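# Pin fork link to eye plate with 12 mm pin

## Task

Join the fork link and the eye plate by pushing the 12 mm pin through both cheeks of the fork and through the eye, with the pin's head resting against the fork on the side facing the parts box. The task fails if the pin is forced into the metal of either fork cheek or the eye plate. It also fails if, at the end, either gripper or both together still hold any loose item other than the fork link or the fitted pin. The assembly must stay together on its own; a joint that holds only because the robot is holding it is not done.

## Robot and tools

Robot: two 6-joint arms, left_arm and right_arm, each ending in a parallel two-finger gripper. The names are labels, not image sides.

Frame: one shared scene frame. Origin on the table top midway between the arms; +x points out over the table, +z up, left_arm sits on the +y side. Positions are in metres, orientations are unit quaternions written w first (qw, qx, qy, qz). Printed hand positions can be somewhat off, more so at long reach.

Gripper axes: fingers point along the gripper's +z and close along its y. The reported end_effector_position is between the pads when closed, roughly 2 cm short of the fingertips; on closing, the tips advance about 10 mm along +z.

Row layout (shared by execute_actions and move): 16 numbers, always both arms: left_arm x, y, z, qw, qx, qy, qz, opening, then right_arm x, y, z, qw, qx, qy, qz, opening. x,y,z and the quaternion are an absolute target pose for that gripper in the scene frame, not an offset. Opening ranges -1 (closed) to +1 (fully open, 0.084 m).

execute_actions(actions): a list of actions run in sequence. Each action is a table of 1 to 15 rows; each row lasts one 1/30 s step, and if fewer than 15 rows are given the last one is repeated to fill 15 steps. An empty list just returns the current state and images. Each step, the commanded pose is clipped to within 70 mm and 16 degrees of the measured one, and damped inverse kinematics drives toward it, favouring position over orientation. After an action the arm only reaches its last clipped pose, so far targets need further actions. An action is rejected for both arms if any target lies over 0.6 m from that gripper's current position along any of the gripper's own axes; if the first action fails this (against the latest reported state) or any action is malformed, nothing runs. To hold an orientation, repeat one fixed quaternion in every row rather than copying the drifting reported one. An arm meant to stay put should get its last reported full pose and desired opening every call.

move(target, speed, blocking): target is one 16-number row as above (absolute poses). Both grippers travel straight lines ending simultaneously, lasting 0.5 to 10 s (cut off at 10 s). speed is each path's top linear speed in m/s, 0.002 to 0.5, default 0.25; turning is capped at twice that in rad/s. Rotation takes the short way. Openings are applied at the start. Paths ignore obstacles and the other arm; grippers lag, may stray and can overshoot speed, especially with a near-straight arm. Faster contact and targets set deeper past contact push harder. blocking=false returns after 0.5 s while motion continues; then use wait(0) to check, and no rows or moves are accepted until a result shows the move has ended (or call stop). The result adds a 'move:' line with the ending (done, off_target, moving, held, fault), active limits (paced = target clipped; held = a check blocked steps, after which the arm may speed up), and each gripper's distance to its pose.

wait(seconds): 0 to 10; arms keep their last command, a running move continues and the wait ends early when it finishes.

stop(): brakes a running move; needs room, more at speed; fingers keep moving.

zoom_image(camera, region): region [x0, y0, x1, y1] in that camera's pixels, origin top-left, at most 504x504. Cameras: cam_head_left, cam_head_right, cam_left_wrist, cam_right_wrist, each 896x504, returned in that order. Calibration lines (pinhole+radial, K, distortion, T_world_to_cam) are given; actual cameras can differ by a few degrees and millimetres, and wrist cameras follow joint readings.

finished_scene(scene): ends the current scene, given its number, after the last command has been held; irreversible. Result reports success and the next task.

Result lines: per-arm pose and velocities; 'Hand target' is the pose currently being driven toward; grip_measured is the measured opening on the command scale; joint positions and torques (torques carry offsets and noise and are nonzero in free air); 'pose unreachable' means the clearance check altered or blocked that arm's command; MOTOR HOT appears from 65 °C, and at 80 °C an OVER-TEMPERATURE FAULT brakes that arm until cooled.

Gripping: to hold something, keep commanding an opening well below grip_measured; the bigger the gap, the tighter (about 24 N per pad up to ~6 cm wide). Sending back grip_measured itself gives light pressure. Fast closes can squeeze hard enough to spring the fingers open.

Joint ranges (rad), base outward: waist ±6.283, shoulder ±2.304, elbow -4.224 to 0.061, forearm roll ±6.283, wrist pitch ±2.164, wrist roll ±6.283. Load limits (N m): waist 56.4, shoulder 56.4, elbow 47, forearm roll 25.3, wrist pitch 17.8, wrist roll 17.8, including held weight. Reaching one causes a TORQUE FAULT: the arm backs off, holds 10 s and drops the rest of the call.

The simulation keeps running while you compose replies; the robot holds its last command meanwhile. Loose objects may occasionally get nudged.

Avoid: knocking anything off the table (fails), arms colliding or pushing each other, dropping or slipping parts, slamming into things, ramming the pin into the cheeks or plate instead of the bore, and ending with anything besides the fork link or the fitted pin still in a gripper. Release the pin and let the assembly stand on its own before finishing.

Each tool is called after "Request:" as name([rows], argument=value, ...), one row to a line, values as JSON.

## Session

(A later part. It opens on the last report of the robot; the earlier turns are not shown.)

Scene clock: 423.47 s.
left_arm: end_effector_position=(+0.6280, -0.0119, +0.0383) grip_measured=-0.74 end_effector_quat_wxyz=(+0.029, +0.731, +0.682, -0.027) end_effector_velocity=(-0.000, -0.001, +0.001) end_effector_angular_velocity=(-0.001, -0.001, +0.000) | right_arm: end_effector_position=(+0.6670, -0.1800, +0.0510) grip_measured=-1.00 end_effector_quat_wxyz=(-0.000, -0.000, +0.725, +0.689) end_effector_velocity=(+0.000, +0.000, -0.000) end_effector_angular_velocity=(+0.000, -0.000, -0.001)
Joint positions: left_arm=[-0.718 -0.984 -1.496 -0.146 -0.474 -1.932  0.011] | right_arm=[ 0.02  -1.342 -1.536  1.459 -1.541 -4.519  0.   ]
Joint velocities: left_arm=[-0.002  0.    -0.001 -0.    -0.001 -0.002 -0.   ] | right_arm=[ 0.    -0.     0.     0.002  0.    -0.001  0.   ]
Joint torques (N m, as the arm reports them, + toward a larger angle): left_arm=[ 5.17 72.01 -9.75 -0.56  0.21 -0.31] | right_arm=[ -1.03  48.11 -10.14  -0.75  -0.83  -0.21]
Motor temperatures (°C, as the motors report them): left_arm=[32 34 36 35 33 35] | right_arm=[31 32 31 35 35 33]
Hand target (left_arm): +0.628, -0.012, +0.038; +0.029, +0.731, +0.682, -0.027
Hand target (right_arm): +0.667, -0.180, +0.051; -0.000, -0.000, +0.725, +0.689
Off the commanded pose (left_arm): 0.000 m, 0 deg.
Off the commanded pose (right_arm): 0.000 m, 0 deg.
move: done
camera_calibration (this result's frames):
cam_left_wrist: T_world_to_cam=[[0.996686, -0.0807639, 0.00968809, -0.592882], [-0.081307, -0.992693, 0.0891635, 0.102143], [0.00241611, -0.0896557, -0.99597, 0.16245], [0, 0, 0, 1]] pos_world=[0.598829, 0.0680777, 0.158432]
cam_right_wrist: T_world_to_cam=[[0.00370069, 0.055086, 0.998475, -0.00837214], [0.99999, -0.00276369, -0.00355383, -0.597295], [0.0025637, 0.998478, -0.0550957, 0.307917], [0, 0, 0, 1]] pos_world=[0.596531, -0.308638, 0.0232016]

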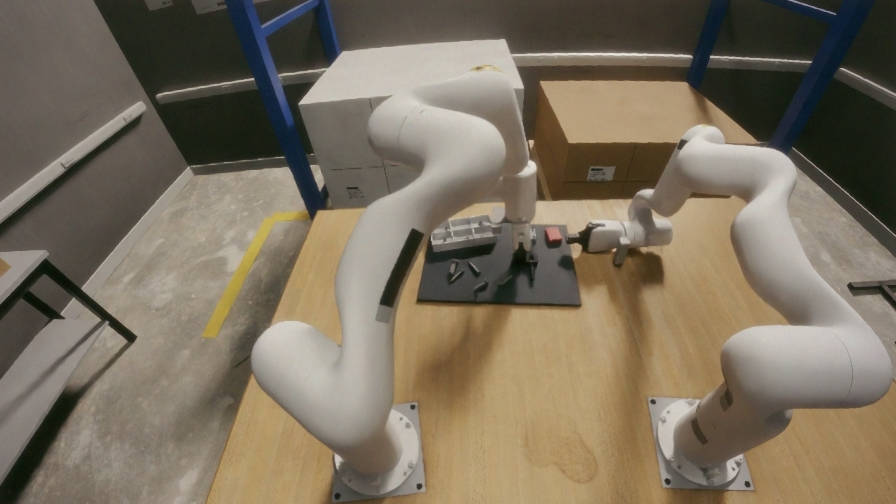

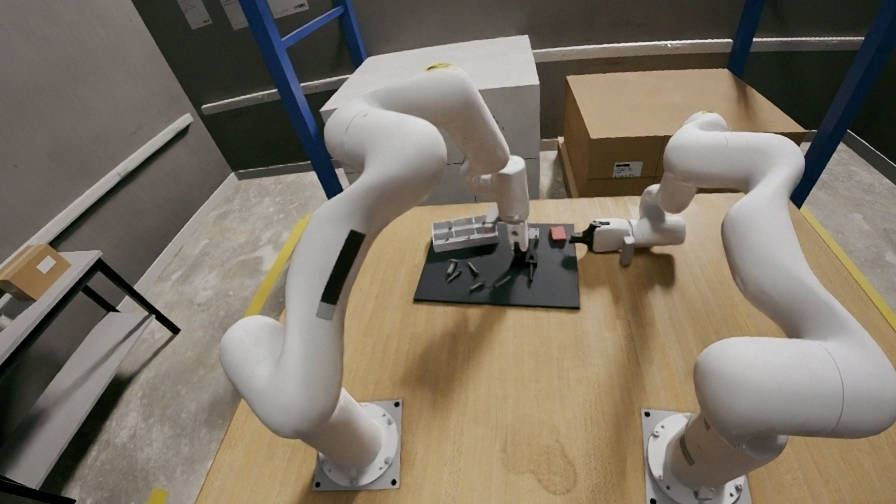

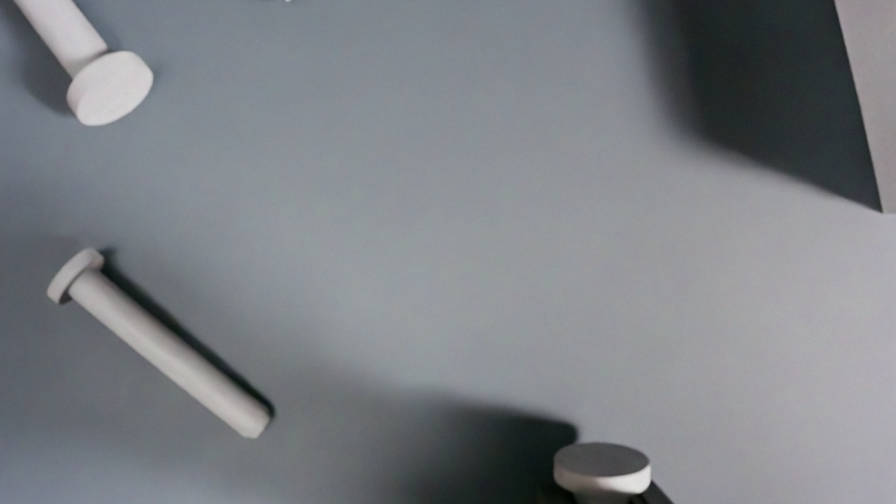

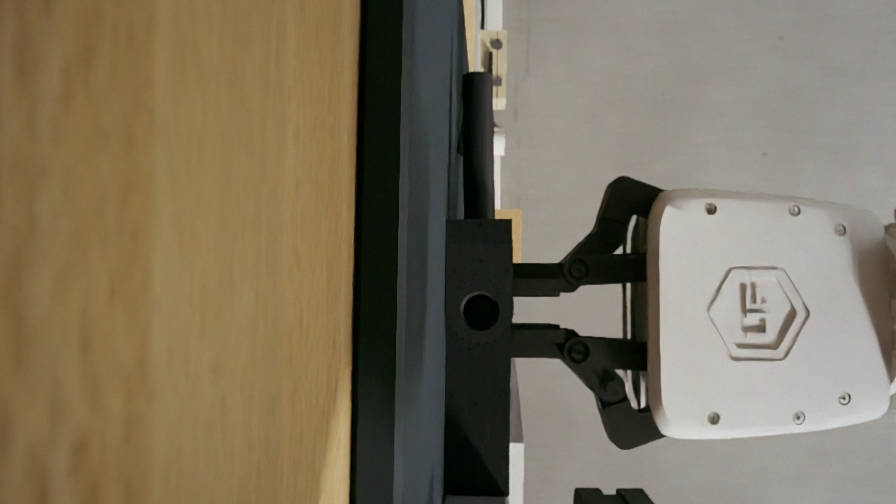

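Request:
move(target=[0.628,-0.011,0.0383,0.0287,0.7304,0.6815,-0.0268,-0.45,0.667,-0.18,0.051,0,0,0.725,0.689,-1], speed=0.01)

Request:
move(target=[0.628,-0.011,0.075,0.0287,0.7304,0.6815,-0.0268,-0.45,0.667,-0.18,0.051,0,0,0.725,0.689,-1], speed=0.04)

Request:
move(target=[0.63,0.045,0.085,0.0287,0.7304,0.6815,-0.0268,-1,0.667,-0.18,0.051,0,0,0.725,0.689,-1], speed=0.08)

Scene clock: 426.30 s.
left_arm: end_effector_position=(+0.6280, -0.0110, +0.0383) grip_measured=-0.47 end_effector_quat_wxyz=(+0.029, +0.731, +0.682, -0.027) end_effector_velocity=(+0.000, +0.000, +0.001) end_effector_angular_velocity=(+0.000, -0.000, -0.000) | right_arm: end_effector_position=(+0.6670, -0.1800, +0.0510) grip_measured=-1.00 end_effector_quat_wxyz=(+0.000, -0.000, +0.725, +0.689) end_effector_velocity=(-0.001, +0.000, -0.000) end_effector_angular_velocity=(+0.000, +0.002, -0.000)
Joint positions: left_arm=[-0.717 -0.983 -1.494 -0.147 -0.474 -1.93   0.024] | right_arm=[ 0.02  -1.342 -1.536  1.459 -1.541 -4.519  0.   ]
Joint velocities: left_arm=[ 0.001  0.002  0.001  0.    -0.001  0.001  0.   ] | right_arm=[-0.     0.     0.003  0.     0.    -0.     0.   ]
Joint torques (N m, as the arm reports them, + toward a larger angle): left_arm=[ 6.24 72.21 -9.65 -0.62  0.3  -0.26] | right_arm=[ 2.55 46.12 -9.71 -0.98 -0.62 -0.22]
Motor temperatures (°C, as the motors report them): left_arm=[32 34 36 35 33 35] | right_arm=[31 32 31 35 35 33]
Hand target (left_arm): +0.628, -0.011, +0.038; +0.029, +0.731, +0.682, -0.027
Hand target (right_arm): +0.667, -0.180, +0.051; -0.000, -0.000, +0.725, +0.689
Off the commanded pose (left_arm): 0.000 m, 0 deg.
Off the commanded pose (right_arm): 0.000 m, 0 deg.
move: done
camera_calibration (this result's frames):
cam_left_wrist: T_world_to_cam=[[0.996687, -0.080752, 0.00969873, -0.592774], [-0.081296, -0.992696, 0.0891434, 0.103026], [0.00242938, -0.0896365, -0.995972, 0.16252], [0, 0, 0, 1]] pos_world=[0.598791, 0.0689738, 0.15843]
cam_right_wrist: T_world_to_cam=[[0.00370061, 0.055086, 0.998475, -0.00837208], [0.99999, -0.00276377, -0.00355374, -0.597295], [0.0025638, 0.998478, -0.0550957, 0.307917], [0, 0, 0, 1]] pos_world=[0.596531, -0.308638, 0.0232016]

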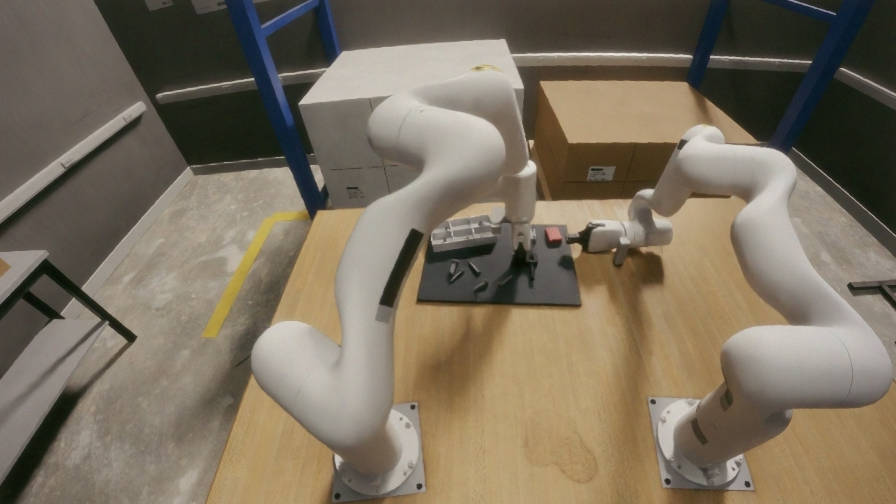

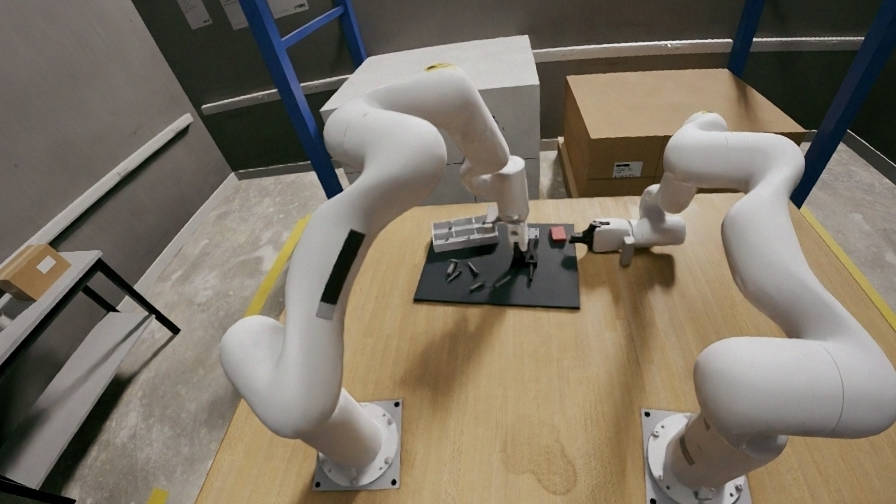

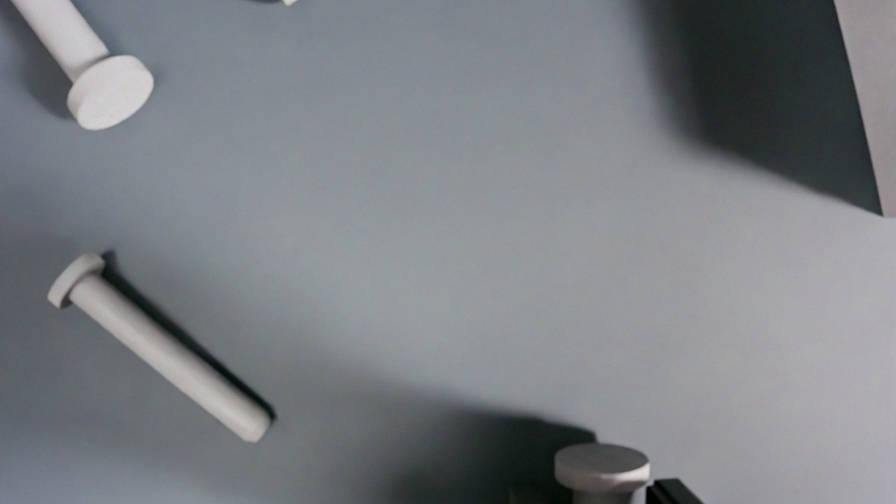

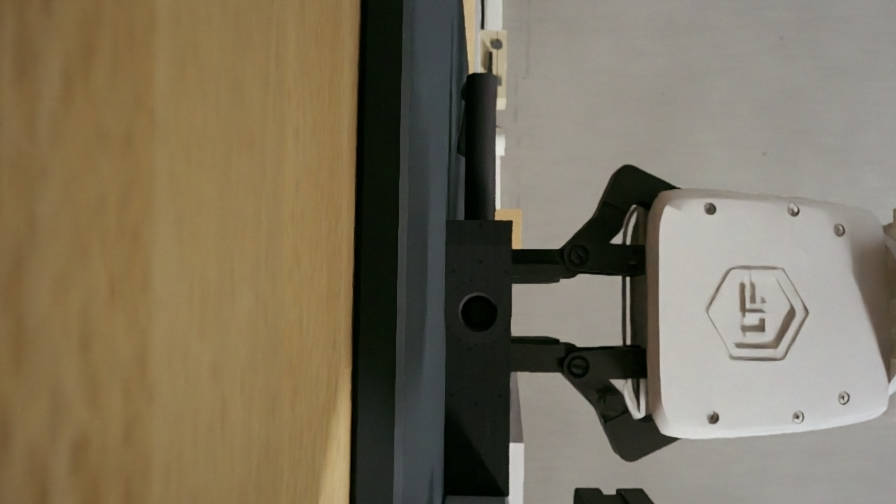

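Scene clock: 427.57 s.
left_arm: end_effector_position=(+0.6279, -0.0110, +0.0747) grip_measured=-0.47 end_effector_quat_wxyz=(+0.029, +0.731, +0.682, -0.027) end_effector_velocity=(-0.000, +0.000, +0.002) end_effector_angular_velocity=(+0.001, +0.001, -0.000) | right_arm: end_effector_position=(+0.6670, -0.1800, +0.0510) grip_measured=-1.00 end_effector_quat_wxyz=(+0.000, -0.000, +0.725, +0.689) end_effector_velocity=(-0.000, +0.001, +0.000) end_effector_angular_velocity=(-0.000, +0.000, +0.002)
Joint positions: left_arm=[-0.717 -0.921 -1.48  -0.134 -0.521 -1.944  0.024] | right_arm=[ 0.02  -1.342 -1.536  1.459 -1.541 -4.519  0.   ]
Joint velocities: left_arm=[-0.     0.004  0.001  0.001 -0.004 -0.001 -0.   ] | right_arm=[ 0.002  0.    -0.     0.     0.     0.001  0.   ]
Joint torques (N m, as the arm reports them, + toward a larger angle): left_arm=[  6.14  70.06 -10.44  -0.44   0.37  -0.28] | right_arm=[ -1.64  46.81 -10.43  -1.27  -0.84  -0.19]
Motor temperatures (°C, as the motors report them): left_arm=[32 34 36 35 33 35] | right_arm=[31 32 31 35 35 33]
Hand target (left_arm): +0.628, -0.011, +0.075; +0.029, +0.731, +0.682, -0.027
Hand target (right_arm): +0.667, -0.180, +0.051; -0.000, -0.000, +0.725, +0.689
Off the commanded pose (left_arm): 0.000 m, 0 deg.
Off the commanded pose (right_arm): 0.000 m, 0 deg.
move: done
camera_calibration (this result's frames):
cam_left_wrist: T_world_to_cam=[[0.996684, -0.0808088, 0.00954387, -0.593009], [-0.0813388, -0.992689, 0.0891802, 0.0998651], [0.00226755, -0.0896607, -0.99597, 0.198883], [0, 0, 0, 1]] pos_world=[0.598715, 0.0690466, 0.194835]
cam_right_wrist: T_world_to_cam=[[0.00370064, 0.055086, 0.998475, -0.00837213], [0.99999, -0.00276382, -0.00355378, -0.597295], [0.00256385, 0.998478, -0.0550957, 0.307917], [0, 0, 0, 1]] pos_world=[0.596531, -0.308638, 0.0232016]

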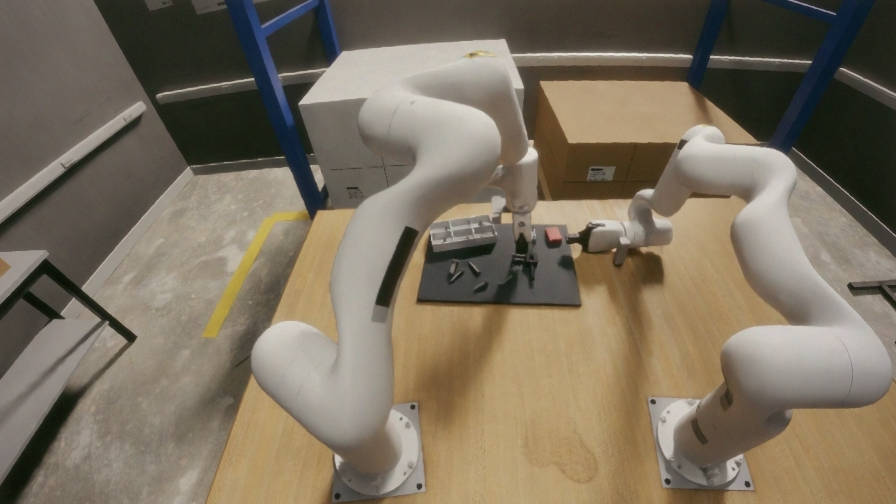

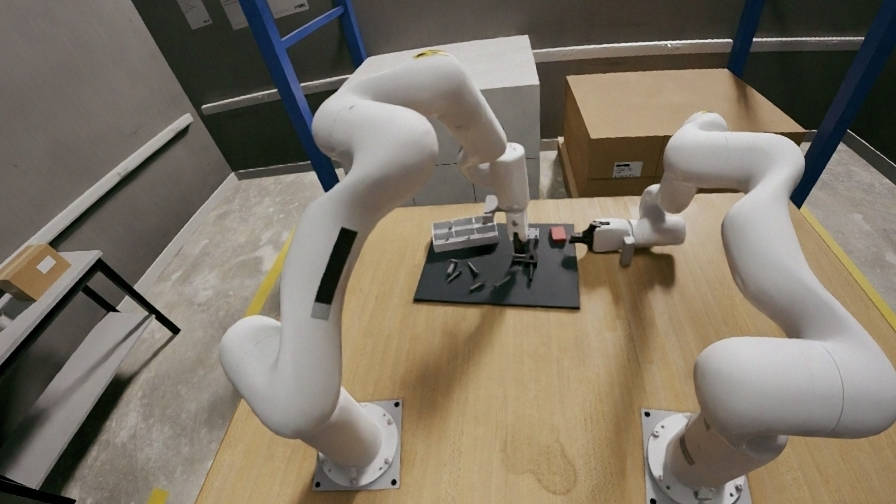

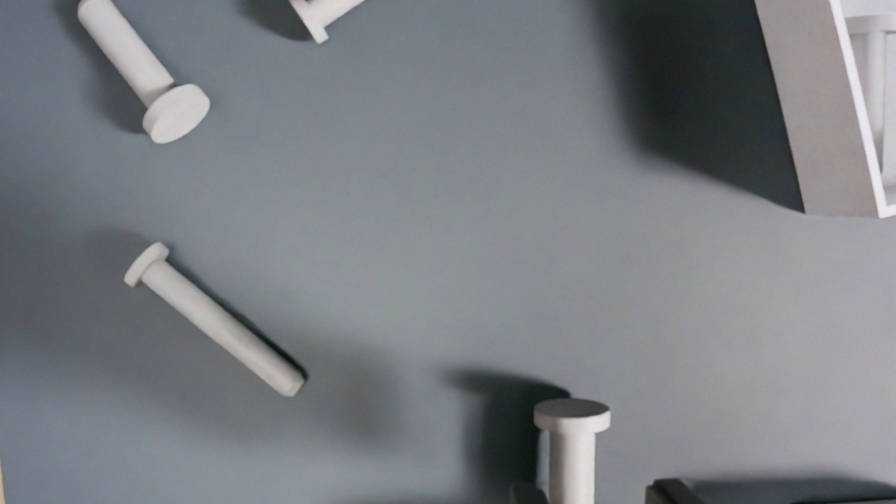

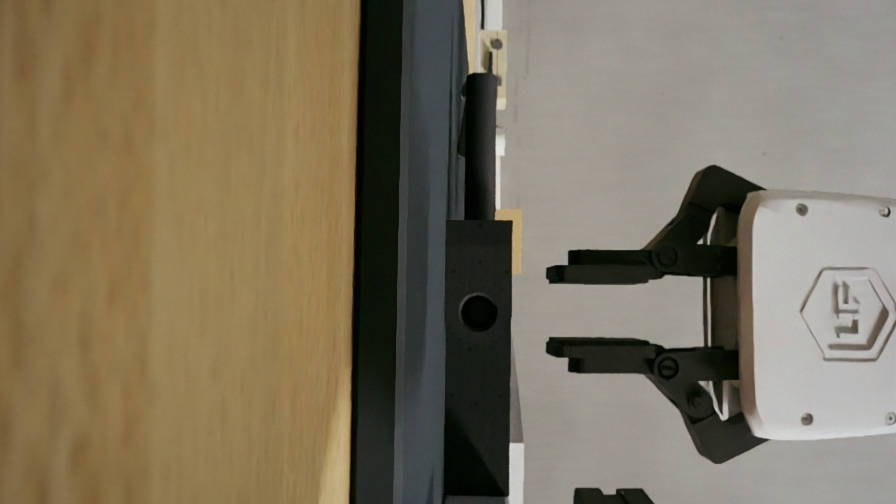

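Scene clock: 428.70 s.
left_arm: end_effector_position=(+0.6298, +0.0448, +0.0849) grip_measured=-1.00 end_effector_quat_wxyz=(+0.029, +0.731, +0.682, -0.027) end_effector_velocity=(+0.001, +0.003, +0.000) end_effector_angular_velocity=(-0.001, -0.000, +0.001) | right_arm: end_effector_position=(+0.6670, -0.1800, +0.0510) grip_measured=-1.00 end_effector_quat_wxyz=(-0.000, +0.000, +0.725, +0.689) end_effector_velocity=(-0.001, +0.001, -0.001) end_effector_angular_velocity=(+0.000, +0.002, +0.003)
Joint positions: left_arm=[-0.641 -0.851 -1.379 -0.146 -0.496 -1.856  0.   ] | right_arm=[ 0.02  -1.342 -1.536  1.459 -1.541 -4.519  0.   ]
Joint velocities: left_arm=[ 0.005  0.003  0.003 -0.002  0.001  0.005  0.   ] | right_arm=[ 0.002 -0.001  0.002 -0.001  0.     0.     0.   ]
Joint torques (N m, as the arm reports them, + toward a larger angle): left_arm=[  5.88  66.94 -10.21  -0.55   0.37  -0.35] | right_arm=[ -1.22  45.06 -10.8   -0.92  -0.82  -0.29]
Motor temperatures (°C, as the motors report them): left_arm=[32 34 36 35 33 35] | right_arm=[31 32 31 35 35 33]
Hand target (left_arm): +0.630, +0.045, +0.085; +0.029, +0.731, +0.682, -0.027
Hand target (right_arm): +0.667, -0.180, +0.051; -0.000, -0.000, +0.725, +0.689
Off the commanded pose (left_arm): 0.000 m, 0 deg.
Off the commanded pose (right_arm): 0.000 m, 0 deg.
move: done
camera_calibration (this result's frames):
cam_left_wrist: T_world_to_cam=[[0.996681, -0.0808178, 0.00977836, -0.590493], [-0.0813685, -0.992699, 0.0890399, 0.154459], [0.00251096, -0.08954, -0.99598, 0.213848], [0, 0, 0, 1]] pos_world=[0.600565, 0.124757, 0.20501]
cam_right_wrist: T_world_to_cam=[[0.00370089, 0.055086, 0.998475, -0.00837219], [0.99999, -0.00276385, -0.00355402, -0.597295], [0.00256386, 0.998478, -0.0550957, 0.307917], [0, 0, 0, 1]] pos_world=[0.596531, -0.308638, 0.0232015]

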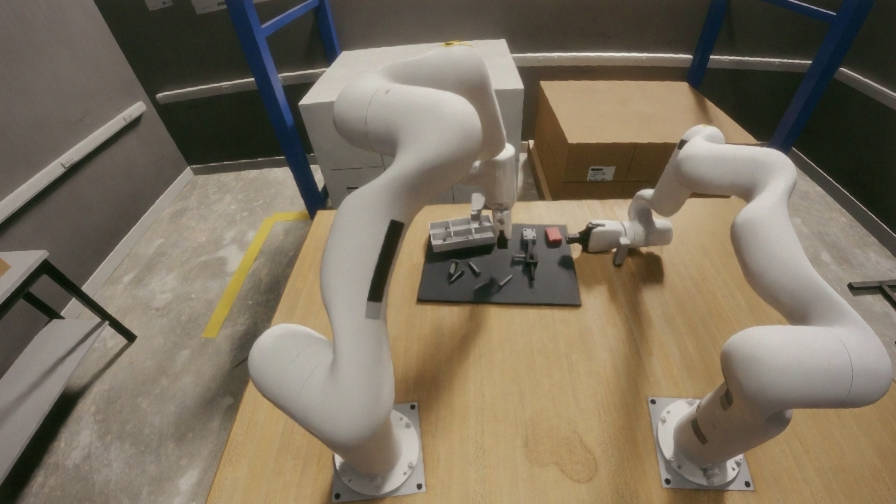

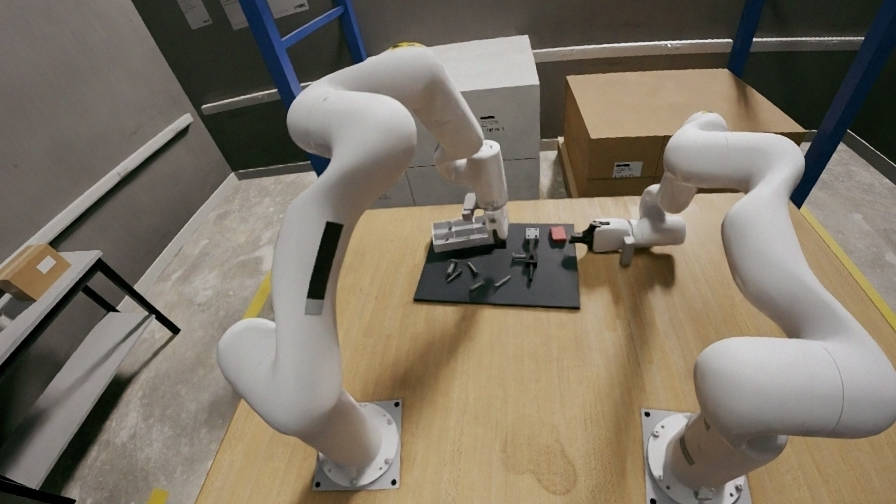

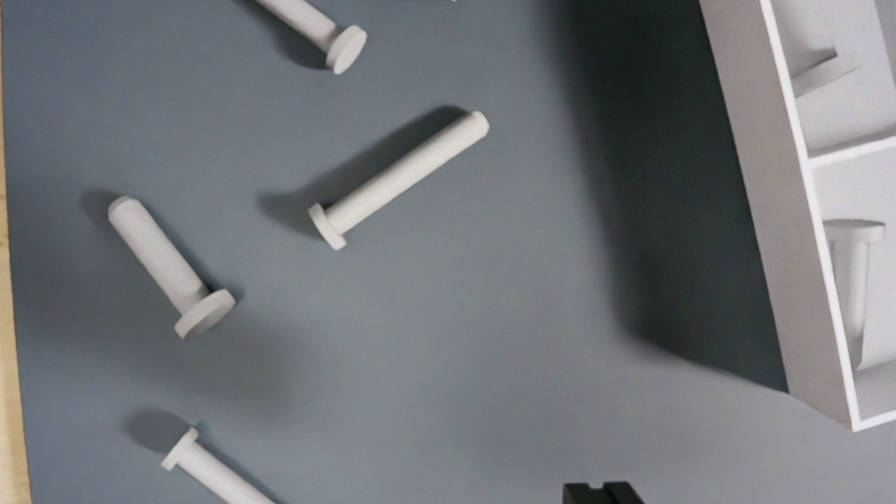

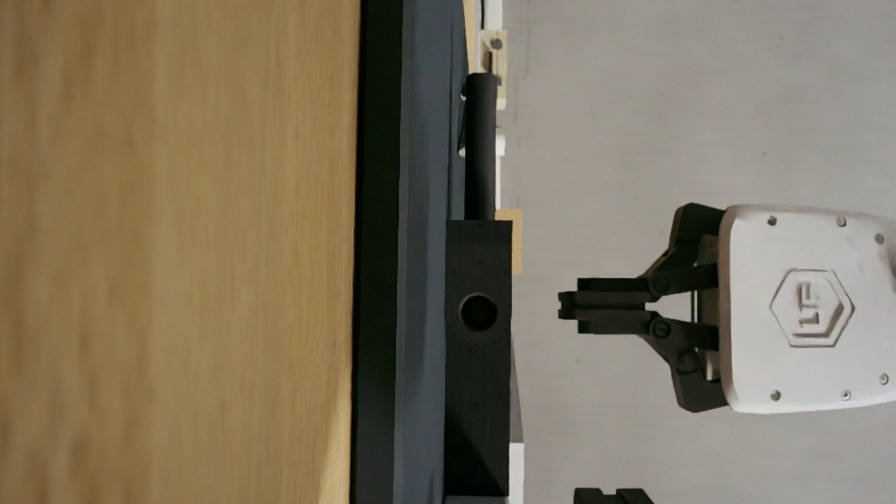

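Request:
zoom_image(camera="cam_head_left", region=[490,220,570,290])

Request:
move(target=[0.63,0.03,0.043,0.0287,0.7304,0.6815,-0.0268,-1,0.667,-0.18,0.051,0,0,0.725,0.689,-1], speed=0.04)

Request:
move(target=[0.6285,0.0,0.043,0.0287,0.7304,0.6815,-0.0268,-1,0.667,-0.18,0.051,0,0,0.725,0.689,-1], speed=0.005)

Request:
zoom_image(camera="cam_right_wrist", region=[430,250,570,350])

Region (490, 220, 570, 290) of cam_head_left's 896x504 image, scaled by 6.300, with more detail than that image has; it fills the top 441 rows of this view, and the rest is white.

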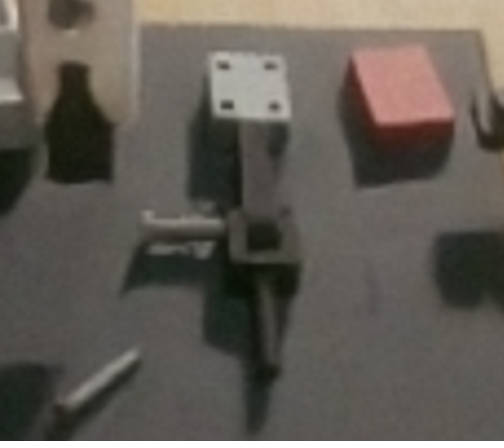

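Scene clock: 431.90 s.
left_arm: end_effector_position=(+0.6302, +0.0300, +0.0433) grip_measured=-1.00 end_effector_quat_wxyz=(+0.029, +0.731, +0.682, -0.027) end_effector_velocity=(+0.000, -0.000, -0.001) end_effector_angular_velocity=(-0.000, +0.000, +0.001) | right_arm: end_effector_position=(+0.6670, -0.1800, +0.0510) grip_measured=-1.00 end_effector_quat_wxyz=(+0.000, -0.000, +0.725, +0.689) end_effector_velocity=(+0.000, -0.000, +0.000) end_effector_angular_velocity=(+0.000, -0.000, -0.000)
Joint positions: left_arm=[-0.661 -0.937 -1.419 -0.159 -0.449 -1.861  0.   ] | right_arm=[ 0.02  -1.342 -1.536  1.459 -1.541 -4.519  0.   ]
Joint velocities: left_arm=[-0.    -0.003 -0.002 -0.001  0.001 -0.     0.   ] | right_arm=[-0.001  0.    -0.001 -0.    -0.     0.001  0.   ]
Joint torques (N m, as the arm reports them, + toward a larger angle): left_arm=[ 6.41 68.73 -9.63 -0.62  0.4  -0.2 ] | right_arm=[  2.16  45.83 -10.59  -1.34  -0.76  -0.11]
Motor temperatures (°C, as the motors report them): left_arm=[32 34 36 35 33 35] | right_arm=[31 32 31 35 35 33]
Hand target (left_arm): +0.630, +0.030, +0.043; +0.029, +0.731, +0.682, -0.027
Hand target (right_arm): +0.667, -0.180, +0.051; -0.000, -0.000, +0.725, +0.689
Off the commanded pose (left_arm): 0.000 m, 0 deg.
Off the commanded pose (right_arm): 0.000 m, 0 deg.
move: done
camera_calibration (this result's frames):
cam_left_wrist: T_world_to_cam=[[0.996691, -0.0806866, 0.0098399, -0.591671], [-0.0812435, -0.992703, 0.0891122, 0.143495], [0.00257793, -0.0896167, -0.995973, 0.171032], [0, 0, 0, 1]] pos_world=[0.600931, 0.110035, 0.163378]
cam_right_wrist: T_world_to_cam=[[0.00370059, 0.055086, 0.998475, -0.00837216], [0.99999, -0.00276378, -0.00355373, -0.597295], [0.00256381, 0.998478, -0.0550956, 0.307917], [0, 0, 0, 1]] pos_world=[0.596531, -0.308638, 0.0232017]

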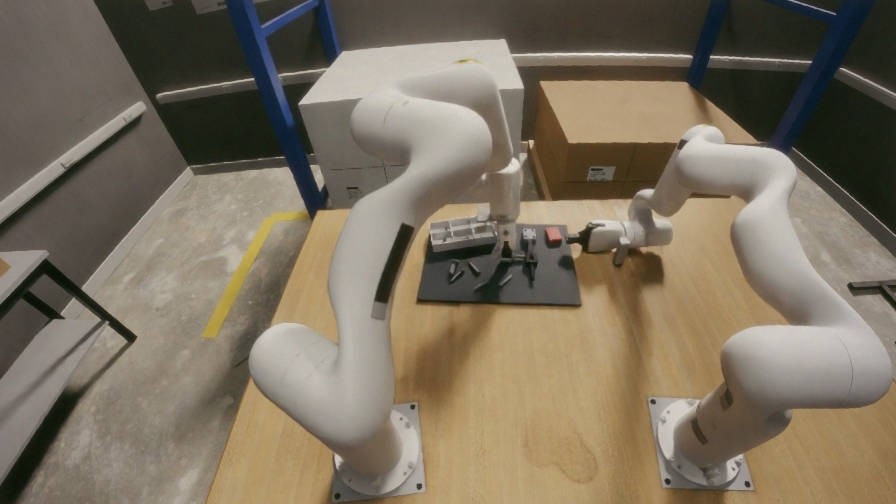

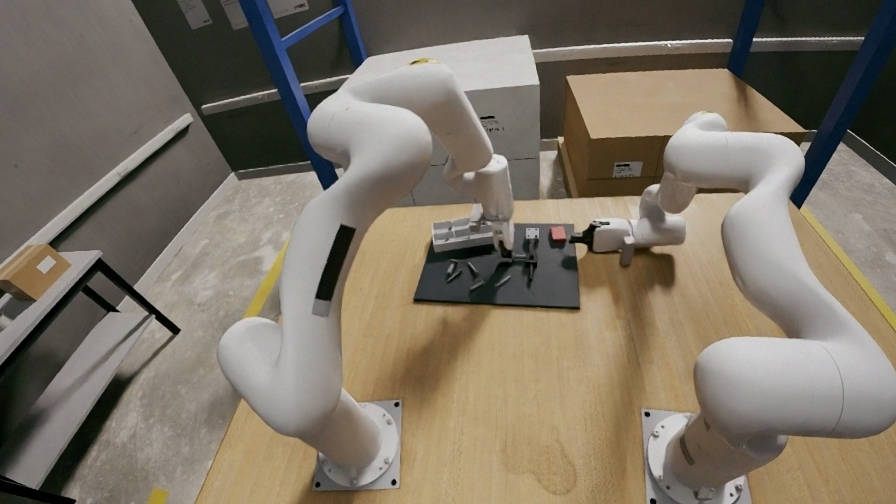

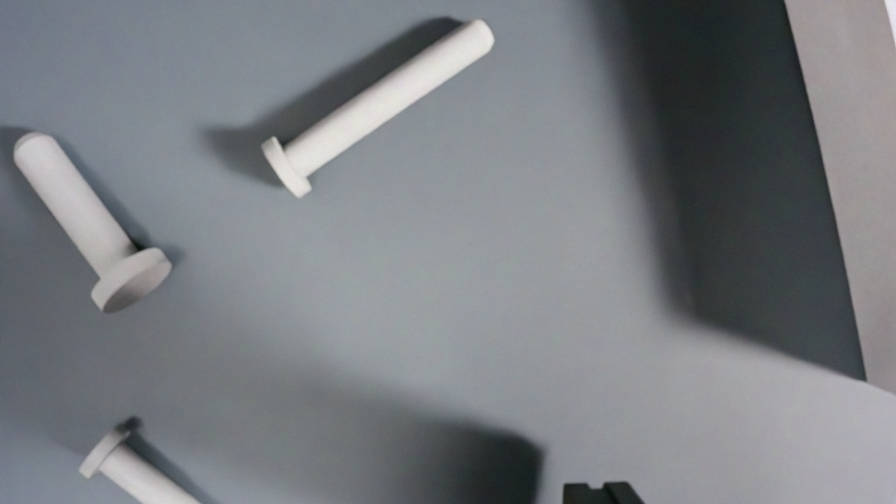

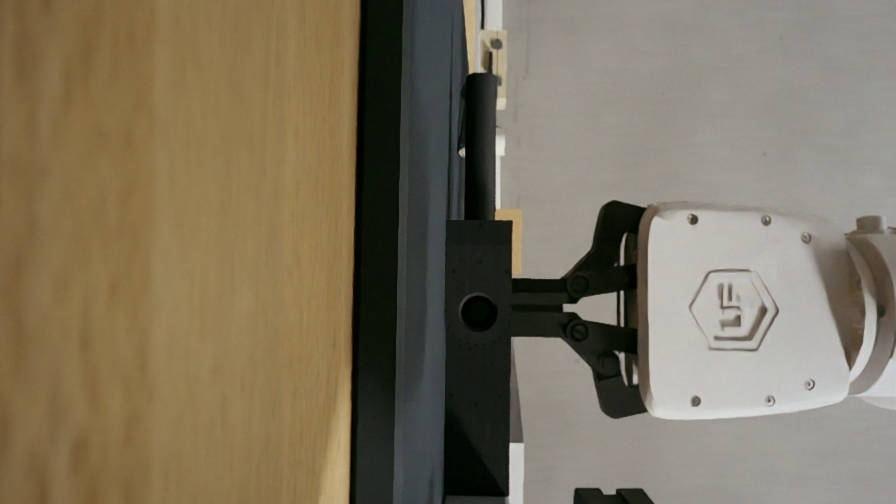

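Scene clock: 445.67 s.
left_arm: end_effector_position=(+0.6473, +0.0520, +0.0424) grip_measured=-1.00 end_effector_quat_wxyz=(+0.023, +0.710, +0.703, -0.027) end_effector_velocity=(-0.000, -0.000, -0.000) end_effector_angular_velocity=(-0.000, +0.001, +0.001) | right_arm: end_effector_position=(+0.6670, -0.1800, +0.0510) grip_measured=-1.00 end_effector_quat_wxyz=(-0.000, -0.000, +0.725, +0.689) end_effector_velocity=(+0.000, -0.001, -0.000) end_effector_angular_velocity=(+0.000, +0.001, -0.002)
Joint positions: left_arm=[-0.62  -0.953 -1.447 -0.146 -0.473 -1.892  0.   ] | right_arm=[ 0.02  -1.342 -1.536  1.459 -1.541 -4.519  0.   ]
Joint velocities: left_arm=[-0.    -0.001 -0.    -0.001 -0.    -0.     0.   ] | right_arm=[-0.001 -0.     0.001  0.001  0.     0.     0.   ]
Joint torques (N m, as the arm reports them, + toward a larger angle): left_arm=[ 5.96 70.01 -9.38 -0.78  0.31 -0.17] | right_arm=[ -0.23  43.88 -11.    -0.46  -0.79   0.06]
Motor temperatures (°C, as the motors report them): left_arm=[32 34 36 35 33 35] | right_arm=[31 32 31 35 35 33]
Hand target (left_arm): +0.647, +0.052, +0.042; +0.023, +0.710, +0.703, -0.027
Hand target (right_arm): +0.667, -0.180, +0.051; -0.000, -0.000, +0.725, +0.689
Off the commanded pose (left_arm): 0.055 m, 3 deg.
Off the commanded pose (right_arm): 0.000 m, 0 deg.
TORQUE FAULT: the external load on joint 1 (waist) of the left arm reached its load limit, and that arm stopped for 10 seconds. That time counts as 15 of the actions that you can send in this scene. A torque fault stops only its own arm. That arm's remaining commands of this call were not run. Joint 1 (waist) of that arm moved back by up to 3 degrees. That arm holds there, with its grip as last carried out, and accepts commands again: back off and push less far. That arm stops again, at the same cost, whenever a joint's load reaches its limit.
move: fault (left_arm)
camera_calibration (this result's frames):
cam_left_wrist: T_world_to_cam=[[0.999752, -0.0222244, -0.00151091, -0.611502], [-0.0220259, -0.996394, 0.0819351, 0.12889], [-0.00332642, -0.0818815, -0.996637, 0.175549], [0, 0, 0, 1]] pos_world=[0.614773, 0.12921, 0.163474]
cam_right_wrist: T_world_to_cam=[[0.00370078, 0.055086, 0.998475, -0.00837222], [0.99999, -0.00276361, -0.00355393, -0.597295], [0.00256362, 0.998478, -0.0550957, 0.307917], [0, 0, 0, 1]] pos_world=[0.596531, -0.308638, 0.0232016]

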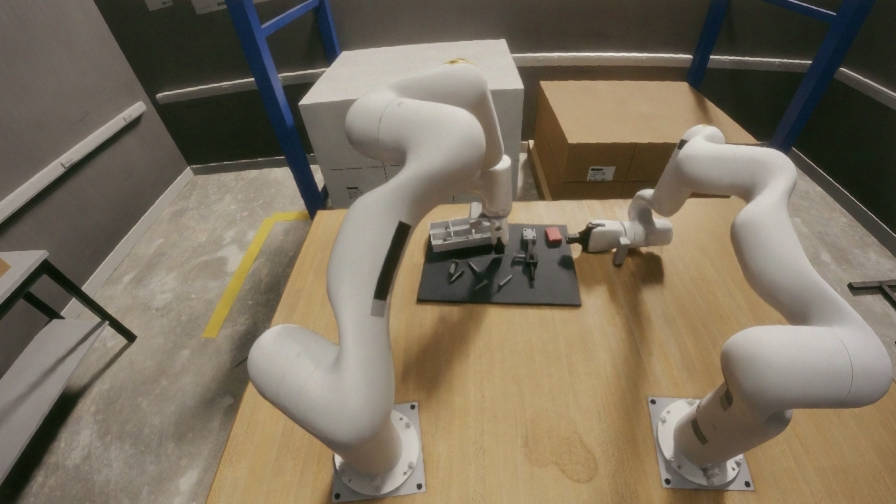

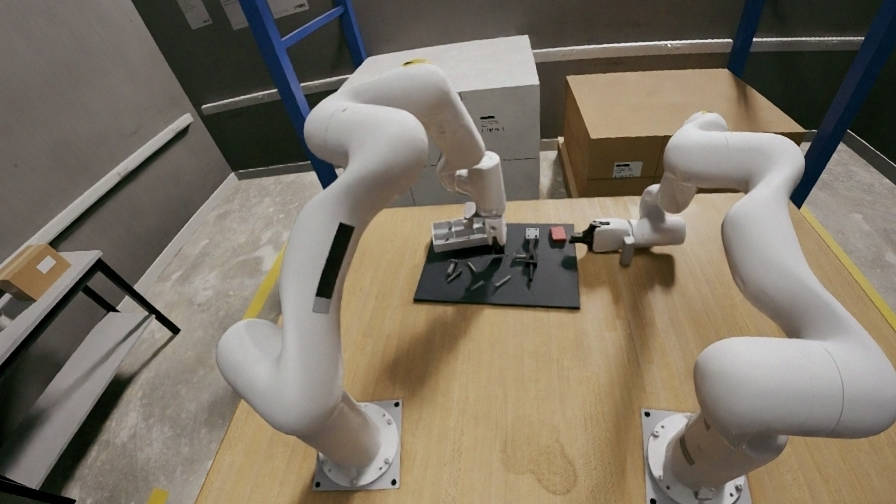

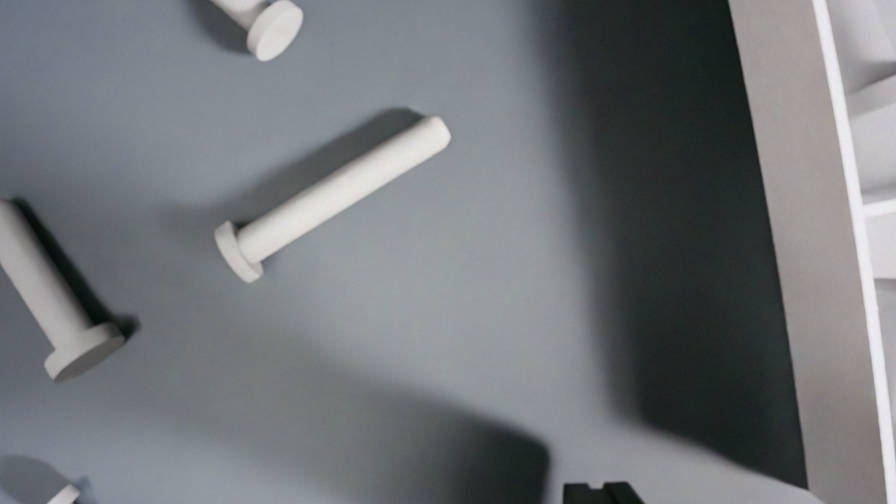

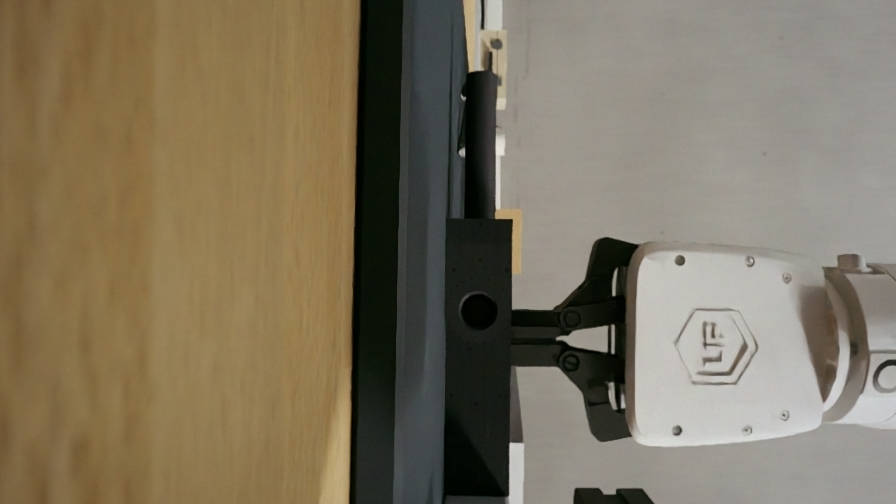

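Region (430, 250, 570, 350) of cam_right_wrist's 896x504 image, scaled by 3.600, with more detail than that image has; it fills the top 360 rows of this view, and the rest is white.

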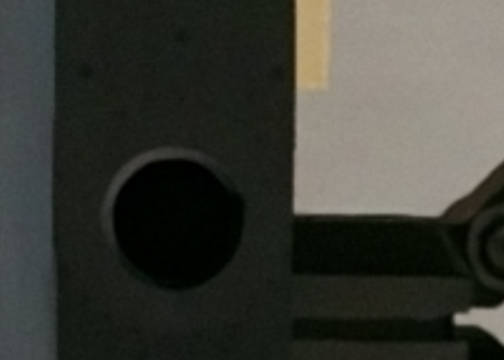

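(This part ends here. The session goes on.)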